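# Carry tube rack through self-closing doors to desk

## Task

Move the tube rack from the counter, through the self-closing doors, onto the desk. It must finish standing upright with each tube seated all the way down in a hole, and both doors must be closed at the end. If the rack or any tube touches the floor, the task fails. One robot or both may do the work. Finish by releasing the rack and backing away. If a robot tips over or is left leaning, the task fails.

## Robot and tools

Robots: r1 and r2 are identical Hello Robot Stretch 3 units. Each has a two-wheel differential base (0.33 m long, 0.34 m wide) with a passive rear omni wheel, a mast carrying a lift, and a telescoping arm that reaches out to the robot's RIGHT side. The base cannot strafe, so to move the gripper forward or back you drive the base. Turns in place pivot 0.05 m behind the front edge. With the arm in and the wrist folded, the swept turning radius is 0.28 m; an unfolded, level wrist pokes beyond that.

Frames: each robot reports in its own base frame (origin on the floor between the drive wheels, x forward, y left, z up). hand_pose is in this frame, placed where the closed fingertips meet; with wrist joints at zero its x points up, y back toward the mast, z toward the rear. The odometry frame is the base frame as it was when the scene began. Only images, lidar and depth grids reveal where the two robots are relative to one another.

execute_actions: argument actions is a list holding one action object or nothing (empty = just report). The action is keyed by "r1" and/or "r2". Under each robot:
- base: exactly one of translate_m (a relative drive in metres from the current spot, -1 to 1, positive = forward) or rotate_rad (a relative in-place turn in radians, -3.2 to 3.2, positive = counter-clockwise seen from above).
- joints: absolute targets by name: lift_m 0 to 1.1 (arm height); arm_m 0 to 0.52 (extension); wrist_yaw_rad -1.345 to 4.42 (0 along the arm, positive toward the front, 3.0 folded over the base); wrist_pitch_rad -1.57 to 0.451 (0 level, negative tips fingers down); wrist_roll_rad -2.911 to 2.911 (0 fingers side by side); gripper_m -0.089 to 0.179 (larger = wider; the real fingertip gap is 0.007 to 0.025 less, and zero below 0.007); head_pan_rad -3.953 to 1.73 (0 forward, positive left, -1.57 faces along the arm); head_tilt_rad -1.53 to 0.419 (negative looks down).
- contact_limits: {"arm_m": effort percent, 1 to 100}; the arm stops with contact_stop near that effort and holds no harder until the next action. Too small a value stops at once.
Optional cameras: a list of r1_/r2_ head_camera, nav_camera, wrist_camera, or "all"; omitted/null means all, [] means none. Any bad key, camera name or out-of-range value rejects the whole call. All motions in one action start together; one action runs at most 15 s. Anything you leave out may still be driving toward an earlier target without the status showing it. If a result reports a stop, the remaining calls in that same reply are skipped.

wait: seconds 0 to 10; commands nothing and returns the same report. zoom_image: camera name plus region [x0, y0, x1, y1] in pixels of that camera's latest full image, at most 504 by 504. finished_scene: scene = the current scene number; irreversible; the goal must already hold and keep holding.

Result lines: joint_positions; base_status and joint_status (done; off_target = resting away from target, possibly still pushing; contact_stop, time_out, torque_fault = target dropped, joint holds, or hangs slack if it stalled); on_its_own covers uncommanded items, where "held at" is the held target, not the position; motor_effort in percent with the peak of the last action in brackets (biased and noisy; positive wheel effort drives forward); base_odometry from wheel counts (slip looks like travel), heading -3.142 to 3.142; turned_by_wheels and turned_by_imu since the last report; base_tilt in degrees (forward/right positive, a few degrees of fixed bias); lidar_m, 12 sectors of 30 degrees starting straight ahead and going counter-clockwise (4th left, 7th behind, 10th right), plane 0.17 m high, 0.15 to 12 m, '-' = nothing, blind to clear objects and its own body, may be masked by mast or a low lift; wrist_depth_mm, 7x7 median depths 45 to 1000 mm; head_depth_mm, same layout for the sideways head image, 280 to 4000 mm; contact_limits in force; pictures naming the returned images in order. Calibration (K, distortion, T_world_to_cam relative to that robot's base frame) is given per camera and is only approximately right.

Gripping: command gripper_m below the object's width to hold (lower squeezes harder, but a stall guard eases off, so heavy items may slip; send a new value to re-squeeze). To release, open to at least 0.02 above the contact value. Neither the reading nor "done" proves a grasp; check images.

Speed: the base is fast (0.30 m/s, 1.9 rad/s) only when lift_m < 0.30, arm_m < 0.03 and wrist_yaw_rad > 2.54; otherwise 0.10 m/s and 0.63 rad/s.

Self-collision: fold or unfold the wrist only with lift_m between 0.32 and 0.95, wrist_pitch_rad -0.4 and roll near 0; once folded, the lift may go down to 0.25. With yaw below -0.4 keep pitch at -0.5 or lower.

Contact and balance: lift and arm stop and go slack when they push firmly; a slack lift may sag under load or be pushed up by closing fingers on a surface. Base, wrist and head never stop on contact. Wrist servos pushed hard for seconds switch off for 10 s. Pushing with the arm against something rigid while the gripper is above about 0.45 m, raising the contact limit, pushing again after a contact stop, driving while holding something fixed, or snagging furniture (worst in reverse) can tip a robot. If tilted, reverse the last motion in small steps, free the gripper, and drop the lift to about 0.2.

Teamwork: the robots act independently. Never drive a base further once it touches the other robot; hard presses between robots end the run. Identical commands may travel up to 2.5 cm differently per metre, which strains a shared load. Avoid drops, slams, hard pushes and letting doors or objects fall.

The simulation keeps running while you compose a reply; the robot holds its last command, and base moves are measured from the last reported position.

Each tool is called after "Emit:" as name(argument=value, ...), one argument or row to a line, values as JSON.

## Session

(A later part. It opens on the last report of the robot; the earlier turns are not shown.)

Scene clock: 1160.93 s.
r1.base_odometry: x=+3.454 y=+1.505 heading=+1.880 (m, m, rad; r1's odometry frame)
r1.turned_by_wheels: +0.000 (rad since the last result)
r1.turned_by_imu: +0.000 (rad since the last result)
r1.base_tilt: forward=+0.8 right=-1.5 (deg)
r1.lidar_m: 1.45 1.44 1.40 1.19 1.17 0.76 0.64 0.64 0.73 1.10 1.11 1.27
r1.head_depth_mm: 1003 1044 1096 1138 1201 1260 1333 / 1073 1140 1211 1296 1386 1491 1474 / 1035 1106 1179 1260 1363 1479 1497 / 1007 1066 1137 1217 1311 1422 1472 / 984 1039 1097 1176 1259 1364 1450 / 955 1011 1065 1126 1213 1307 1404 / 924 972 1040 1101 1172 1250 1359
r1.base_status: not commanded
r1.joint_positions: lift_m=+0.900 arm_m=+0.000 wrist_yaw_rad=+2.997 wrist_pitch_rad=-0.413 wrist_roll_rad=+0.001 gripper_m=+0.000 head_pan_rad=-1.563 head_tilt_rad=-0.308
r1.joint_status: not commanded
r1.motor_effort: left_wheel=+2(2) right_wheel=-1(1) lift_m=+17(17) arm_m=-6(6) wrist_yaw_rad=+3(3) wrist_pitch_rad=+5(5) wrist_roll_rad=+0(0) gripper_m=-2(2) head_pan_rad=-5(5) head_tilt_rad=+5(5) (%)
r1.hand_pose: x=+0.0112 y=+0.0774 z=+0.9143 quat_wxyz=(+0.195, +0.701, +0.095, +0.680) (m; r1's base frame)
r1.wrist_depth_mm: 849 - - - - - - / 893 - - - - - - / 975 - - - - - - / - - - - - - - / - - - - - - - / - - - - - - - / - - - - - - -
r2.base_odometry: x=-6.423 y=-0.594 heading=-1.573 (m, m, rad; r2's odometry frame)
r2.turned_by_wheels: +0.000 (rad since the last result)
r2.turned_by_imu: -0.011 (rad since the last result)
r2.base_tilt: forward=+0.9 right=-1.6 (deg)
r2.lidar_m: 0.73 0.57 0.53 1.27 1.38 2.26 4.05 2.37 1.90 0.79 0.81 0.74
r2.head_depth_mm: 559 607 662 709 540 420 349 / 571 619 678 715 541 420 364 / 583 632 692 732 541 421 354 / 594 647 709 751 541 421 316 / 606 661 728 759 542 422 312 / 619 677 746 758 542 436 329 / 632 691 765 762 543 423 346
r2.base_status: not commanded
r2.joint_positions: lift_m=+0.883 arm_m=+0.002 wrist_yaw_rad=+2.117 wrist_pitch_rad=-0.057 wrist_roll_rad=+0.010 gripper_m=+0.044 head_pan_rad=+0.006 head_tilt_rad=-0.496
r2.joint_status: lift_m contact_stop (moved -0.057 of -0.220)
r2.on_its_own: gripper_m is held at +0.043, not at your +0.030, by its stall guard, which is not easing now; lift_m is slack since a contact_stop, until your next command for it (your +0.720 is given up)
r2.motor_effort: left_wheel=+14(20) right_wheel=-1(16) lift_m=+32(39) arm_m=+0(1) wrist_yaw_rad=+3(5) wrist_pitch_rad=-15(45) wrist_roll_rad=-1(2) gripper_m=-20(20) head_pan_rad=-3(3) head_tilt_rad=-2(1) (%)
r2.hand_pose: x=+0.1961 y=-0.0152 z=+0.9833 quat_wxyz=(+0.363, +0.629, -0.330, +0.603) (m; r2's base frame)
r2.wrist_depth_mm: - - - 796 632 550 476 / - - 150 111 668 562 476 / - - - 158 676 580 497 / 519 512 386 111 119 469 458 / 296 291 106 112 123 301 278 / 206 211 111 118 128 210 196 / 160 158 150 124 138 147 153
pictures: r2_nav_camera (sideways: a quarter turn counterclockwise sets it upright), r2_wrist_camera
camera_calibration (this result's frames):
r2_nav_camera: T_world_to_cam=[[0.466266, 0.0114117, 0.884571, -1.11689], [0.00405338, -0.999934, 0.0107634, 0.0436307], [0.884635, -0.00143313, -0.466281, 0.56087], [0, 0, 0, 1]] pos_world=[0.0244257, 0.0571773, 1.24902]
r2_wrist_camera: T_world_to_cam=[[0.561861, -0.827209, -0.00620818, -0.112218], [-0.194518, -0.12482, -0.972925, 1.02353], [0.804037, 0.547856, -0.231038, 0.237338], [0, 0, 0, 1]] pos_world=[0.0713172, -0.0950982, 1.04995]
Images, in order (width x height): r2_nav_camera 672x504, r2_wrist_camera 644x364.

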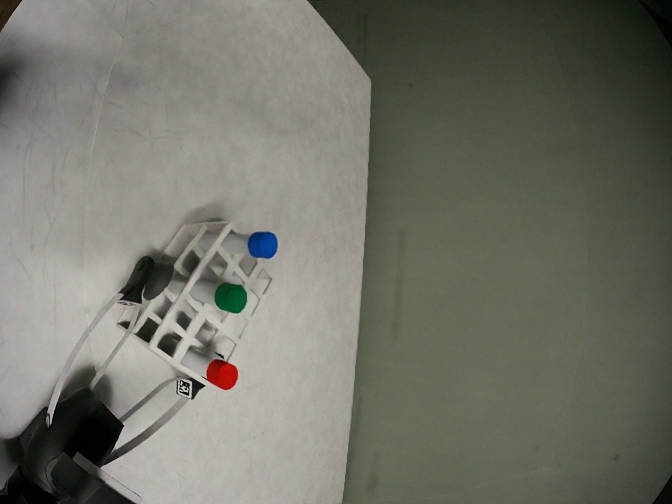

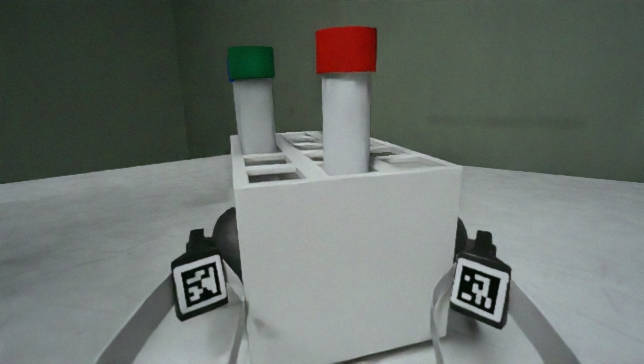

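Emit:
execute_actions(
  actions=[
    {"r2":{"joints":{"gripper_m":0.16,"lift_m":0.89,"wrist_pitch_rad":-0.13}}},
  ],
  cameras=["r2_wrist_camera"],
)

Emit:
execute_actions(
  actions=[
    {"r2":{"base":{"translate_m":-0.4}}},
  ],
  cameras=["r2_head_camera","r2_nav_camera","r1_nav_camera"],
)

Scene clock: 1164.87 s.
r1.base_odometry: x=+3.454 y=+1.505 heading=+1.880 (m, m, rad; r1's odometry frame)
r1.turned_by_wheels: +0.000 (rad since the last result)
r1.turned_by_imu: -0.001 (rad since the last result)
r1.base_tilt: forward=+0.8 right=-1.4 (deg)
r1.lidar_m: 1.45 1.44 1.40 1.18 1.18 0.76 0.64 0.64 0.73 1.11 1.11 1.26
r1.head_depth_mm: 1004 1039 1085 1142 1200 1266 1328 / 1066 1140 1212 1296 1395 1497 1477 / 1039 1105 1178 1258 1352 1487 1499 / 1007 1070 1144 1220 1306 1412 1463 / 981 1041 1095 1175 1262 1354 1434 / 954 1007 1072 1130 1209 1303 1410 / 926 977 1036 1101 1183 1258 1367
r1.base_status: not commanded
r1.joint_positions: lift_m=+0.900 arm_m=+0.000 wrist_yaw_rad=+2.997 wrist_pitch_rad=-0.413 wrist_roll_rad=+0.001 gripper_m=+0.000 head_pan_rad=-1.563 head_tilt_rad=-0.308
r1.joint_status: not commanded
r1.motor_effort: left_wheel=+2(2) right_wheel=+0(1) lift_m=+17(17) arm_m=-6(6) wrist_yaw_rad=+2(3) wrist_pitch_rad=+5(5) wrist_roll_rad=+0(0) gripper_m=-2(2) head_pan_rad=-5(5) head_tilt_rad=+5(5) (%)
r1.hand_pose: x=+0.0112 y=+0.0774 z=+0.9143 quat_wxyz=(+0.195, +0.701, +0.095, +0.680) (m; r1's base frame)
r1.wrist_depth_mm: 846 - - - - - - / 900 - - - - - - / 949 - - - - - - / - - - - - - - / - - - - - - - / - - - - - - - / - - - - - - -
r2.base_odometry: x=-6.423 y=-0.594 heading=-1.573 (m, m, rad; r2's odometry frame)
r2.turned_by_wheels: +0.000 (rad since the last result)
r2.turned_by_imu: +0.000 (rad since the last result)
r2.base_tilt: forward=+0.9 right=-1.7 (deg)
r2.lidar_m: 0.73 0.57 0.53 1.27 1.38 2.26 4.03 2.36 1.90 0.80 0.80 0.74
r2.head_depth_mm: 560 607 662 708 540 421 353 / 570 619 676 715 539 421 354 / 581 632 692 734 541 421 321 / 594 647 710 752 541 420 305 / 606 662 727 759 542 422 291 / 618 676 746 756 543 436 337 / 631 694 764 761 542 422 346
r2.base_status: not commanded
r2.joint_positions: lift_m=+0.890 arm_m=+0.002 wrist_yaw_rad=+2.118 wrist_pitch_rad=-0.126 wrist_roll_rad=+0.010 gripper_m=+0.160 head_pan_rad=+0.006 head_tilt_rad=-0.496
r2.joint_status: all done
r2.motor_effort: left_wheel=+14(14) right_wheel=+1(1) lift_m=+40(39) arm_m=+0(0) wrist_yaw_rad=+1(3) wrist_pitch_rad=-2(12) wrist_roll_rad=-1(1) gripper_m=+0(82) head_pan_rad=-3(2) head_tilt_rad=-1(2) (%)
r2.hand_pose: x=+0.1932 y=-0.0166 z=+0.9724 quat_wxyz=(+0.383, +0.640, -0.308, +0.590) (m; r2's base frame)
r2.wrist_depth_mm: 995 - - 772 654 545 475 / - - - 111 666 564 480 / - - 560 152 671 571 498 / 392 382 312 111 117 357 351 / 251 264 214 112 122 232 232 / 184 - 163 118 129 175 182 / - 143 137 125 134 139 134
pictures: r2_wrist_camera
camera_calibration (this result's frames):
r2_wrist_camera: T_world_to_cam=[[0.562493, -0.826745, -0.00968326, -0.108521], [-0.251137, -0.159684, -0.954689, 1.00482], [0.787738, 0.539438, -0.297448, 0.30557], [0, 0, 0, 1]] pos_world=[0.0726804, -0.0941018, 1.04913]
Images, in order (width x height): r2_wrist_camera 644x364.

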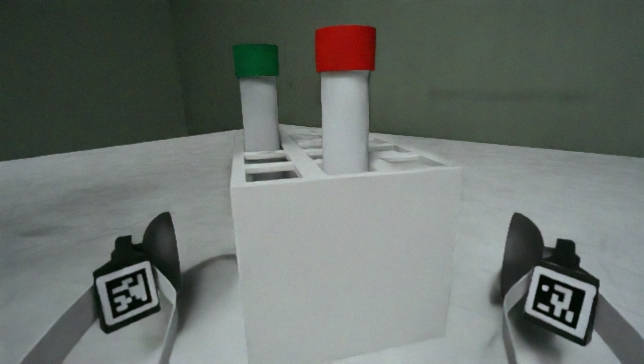

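Scene clock: 1170.03 s.
r1.base_odometry: x=+3.454 y=+1.505 heading=+1.880 (m, m, rad; r1's odometry frame)
r1.turned_by_wheels: +0.000 (rad since the last result)
r1.turned_by_imu: -0.001 (rad since the last result)
r1.base_tilt: forward=+0.9 right=-1.5 (deg)
r1.lidar_m: 1.45 1.44 1.40 1.19 1.18 0.76 0.64 0.64 0.73 1.11 1.11 1.27
r1.head_depth_mm: 1003 1042 1091 1140 1194 1262 1329 / 1066 1147 1214 1287 1394 1512 1485 / 1042 1102 1175 1264 1362 1477 1503 / 1007 1072 1138 1223 1307 1412 1472 / 982 1042 1100 1175 1268 1365 1427 / 956 1003 1065 1131 1212 1312 1413 / 925 979 1041 1114 1181 1263 1361
r1.base_status: not commanded
r1.joint_positions: lift_m=+0.900 arm_m=+0.000 wrist_yaw_rad=+2.997 wrist_pitch_rad=-0.413 wrist_roll_rad=+0.001 gripper_m=+0.000 head_pan_rad=-1.563 head_tilt_rad=-0.308
r1.joint_status: not commanded
r1.motor_effort: left_wheel=+2(2) right_wheel=+0(0) lift_m=+17(16) arm_m=-6(6) wrist_yaw_rad=+3(2) wrist_pitch_rad=+5(5) wrist_roll_rad=+0(0) gripper_m=-3(3) head_pan_rad=-5(5) head_tilt_rad=+5(5) (%)
r1.hand_pose: x=+0.0112 y=+0.0774 z=+0.9143 quat_wxyz=(+0.195, +0.701, +0.095, +0.680) (m; r1's base frame)
r1.wrist_depth_mm: 859 - - - - - - / 900 - - - - - - / 976 - - - - - - / - - - - - - - / - - - - - - - / - - - - - - - / - - - - - - -
r2.base_odometry: x=-6.422 y=-0.194 heading=-1.573 (m, m, rad; r2's odometry frame)
r2.turned_by_wheels: +0.000 (rad since the last result)
r2.turned_by_imu: -0.003 (rad since the last result)
r2.base_tilt: forward=+0.9 right=-1.7 (deg)
r2.lidar_m: 1.12 0.84 1.34 1.32 1.44 2.34 3.64 2.30 1.85 1.83 0.97 1.13
r2.head_depth_mm: 885 956 1034 751 538 420 1327 / 900 980 1051 753 538 434 1289 / 920 1001 1066 606 541 434 1291 / 936 1024 1093 640 540 449 1295 / 958 1045 1118 756 541 449 1293 / 977 1069 1145 756 542 466 1295 / 999 1095 1158 756 543 1045 1198
r2.base_status: done
r2.joint_positions: lift_m=+0.890 arm_m=+0.002 wrist_yaw_rad=+2.118 wrist_pitch_rad=-0.146 wrist_roll_rad=+0.010 gripper_m=+0.160 head_pan_rad=+0.006 head_tilt_rad=-0.496
r2.joint_status: not commanded
r2.motor_effort: left_wheel=+0(12) right_wheel=+0(8) lift_m=+37(39) arm_m=-1(1) wrist_yaw_rad=+1(2) wrist_pitch_rad=+5(5) wrist_roll_rad=-1(1) gripper_m=+0(0) head_pan_rad=-2(2) head_tilt_rad=-2(2) (%)
r2.hand_pose: x=+0.1921 y=-0.0172 z=+0.9674 quat_wxyz=(+0.389, +0.643, -0.302, +0.587) (m; r2's base frame)
r2.wrist_depth_mm: - - - - - 882 750 / - - - - - 889 787 / - - 683 658 529 439 582 / - - - 374 332 323 316 / - - - - - 250 215 / - - - - - - 206 / - - - - - - 927
pictures: r1_nav_camera (sideways: a quarter turn counterclockwise sets it upright), r2_head_camera (sideways: a quarter turn clockwise sets it upright), r2_nav_camera (sideways: a quarter turn counterclockwise sets it upright)
camera_calibration (this result's frames):
r1_nav_camera: T_world_to_cam=[[-0.0526343, -0.336345, 0.940267, -1.17874], [-0.998339, 0.0398079, -0.0416452, 0.107631], [-0.0234229, -0.940897, -0.337882, 0.395818], [0, 0, 0, 1]] pos_world=[0.0546814, -0.0283247, 1.24655]
r2_head_camera: T_world_to_cam=[[-0.430163, -0.0279904, -0.902317, 1.19649], [-0.0688845, 0.997623, 0.00189258, 0.00329123], [0.900119, 0.0629698, -0.431069, 0.516447], [0, 0, 0, 1]] pos_world=[0.0500477, -0.0023138, 1.30223]
r2_nav_camera: T_world_to_cam=[[0.466262, 0.0114088, 0.884573, -1.11689], [0.00404713, -0.999934, 0.0107634, 0.0436308], [0.884637, -0.00143859, -0.466277, 0.560864], [0, 0, 0, 1]] pos_world=[0.0244263, 0.0571772, 1.24902]
Images, in order (width x height): r1_nav_camera 672x504, r2_head_camera 896x504, r2_nav_camera 672x504.

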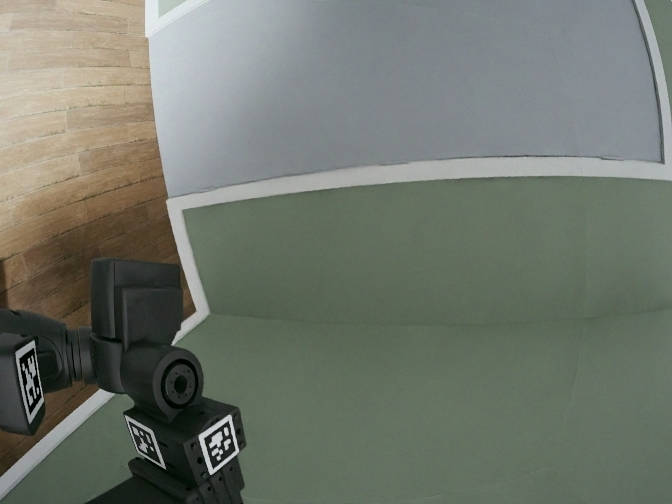

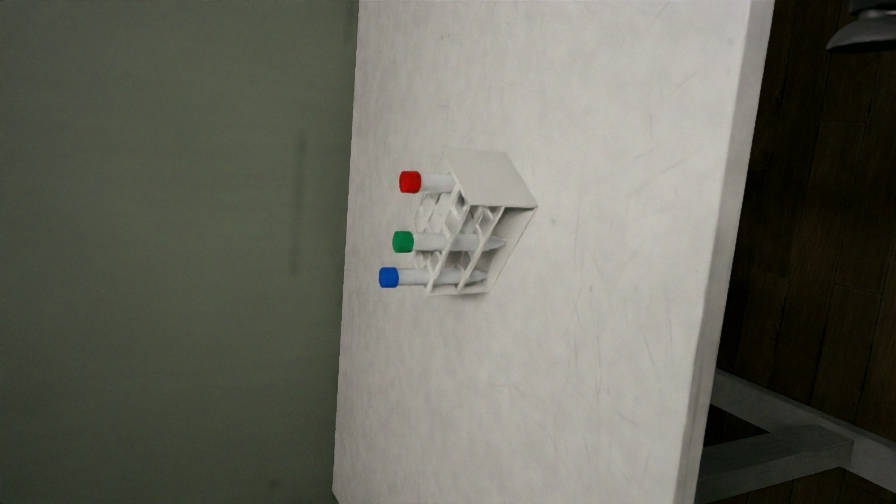

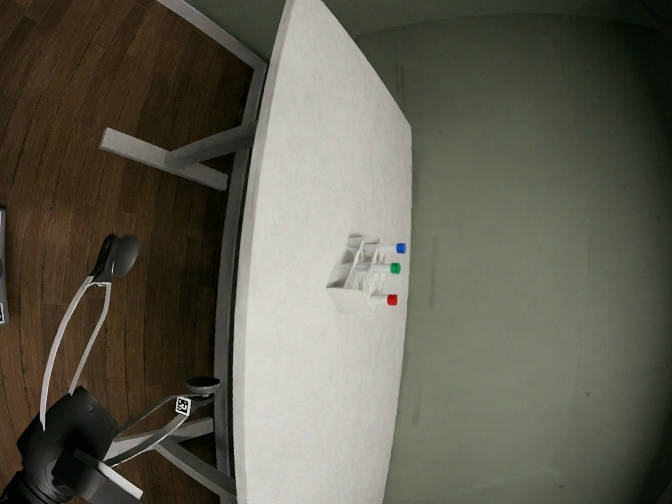

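Emit:
zoom_image(
  camera="r2_head_camera",
  region=[350,130,570,320],
)

Region (350, 130, 570, 320) of r2_head_camera's 896x504 image, scaled by 2.291, with more detail than that image has; it fills the top 435 rows of this view, and the rest is white.

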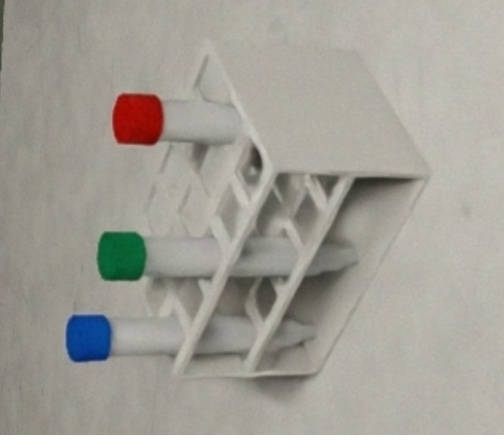

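Emit:
finished_scene(
  scene=2,
)

The scene is finished: the task was done.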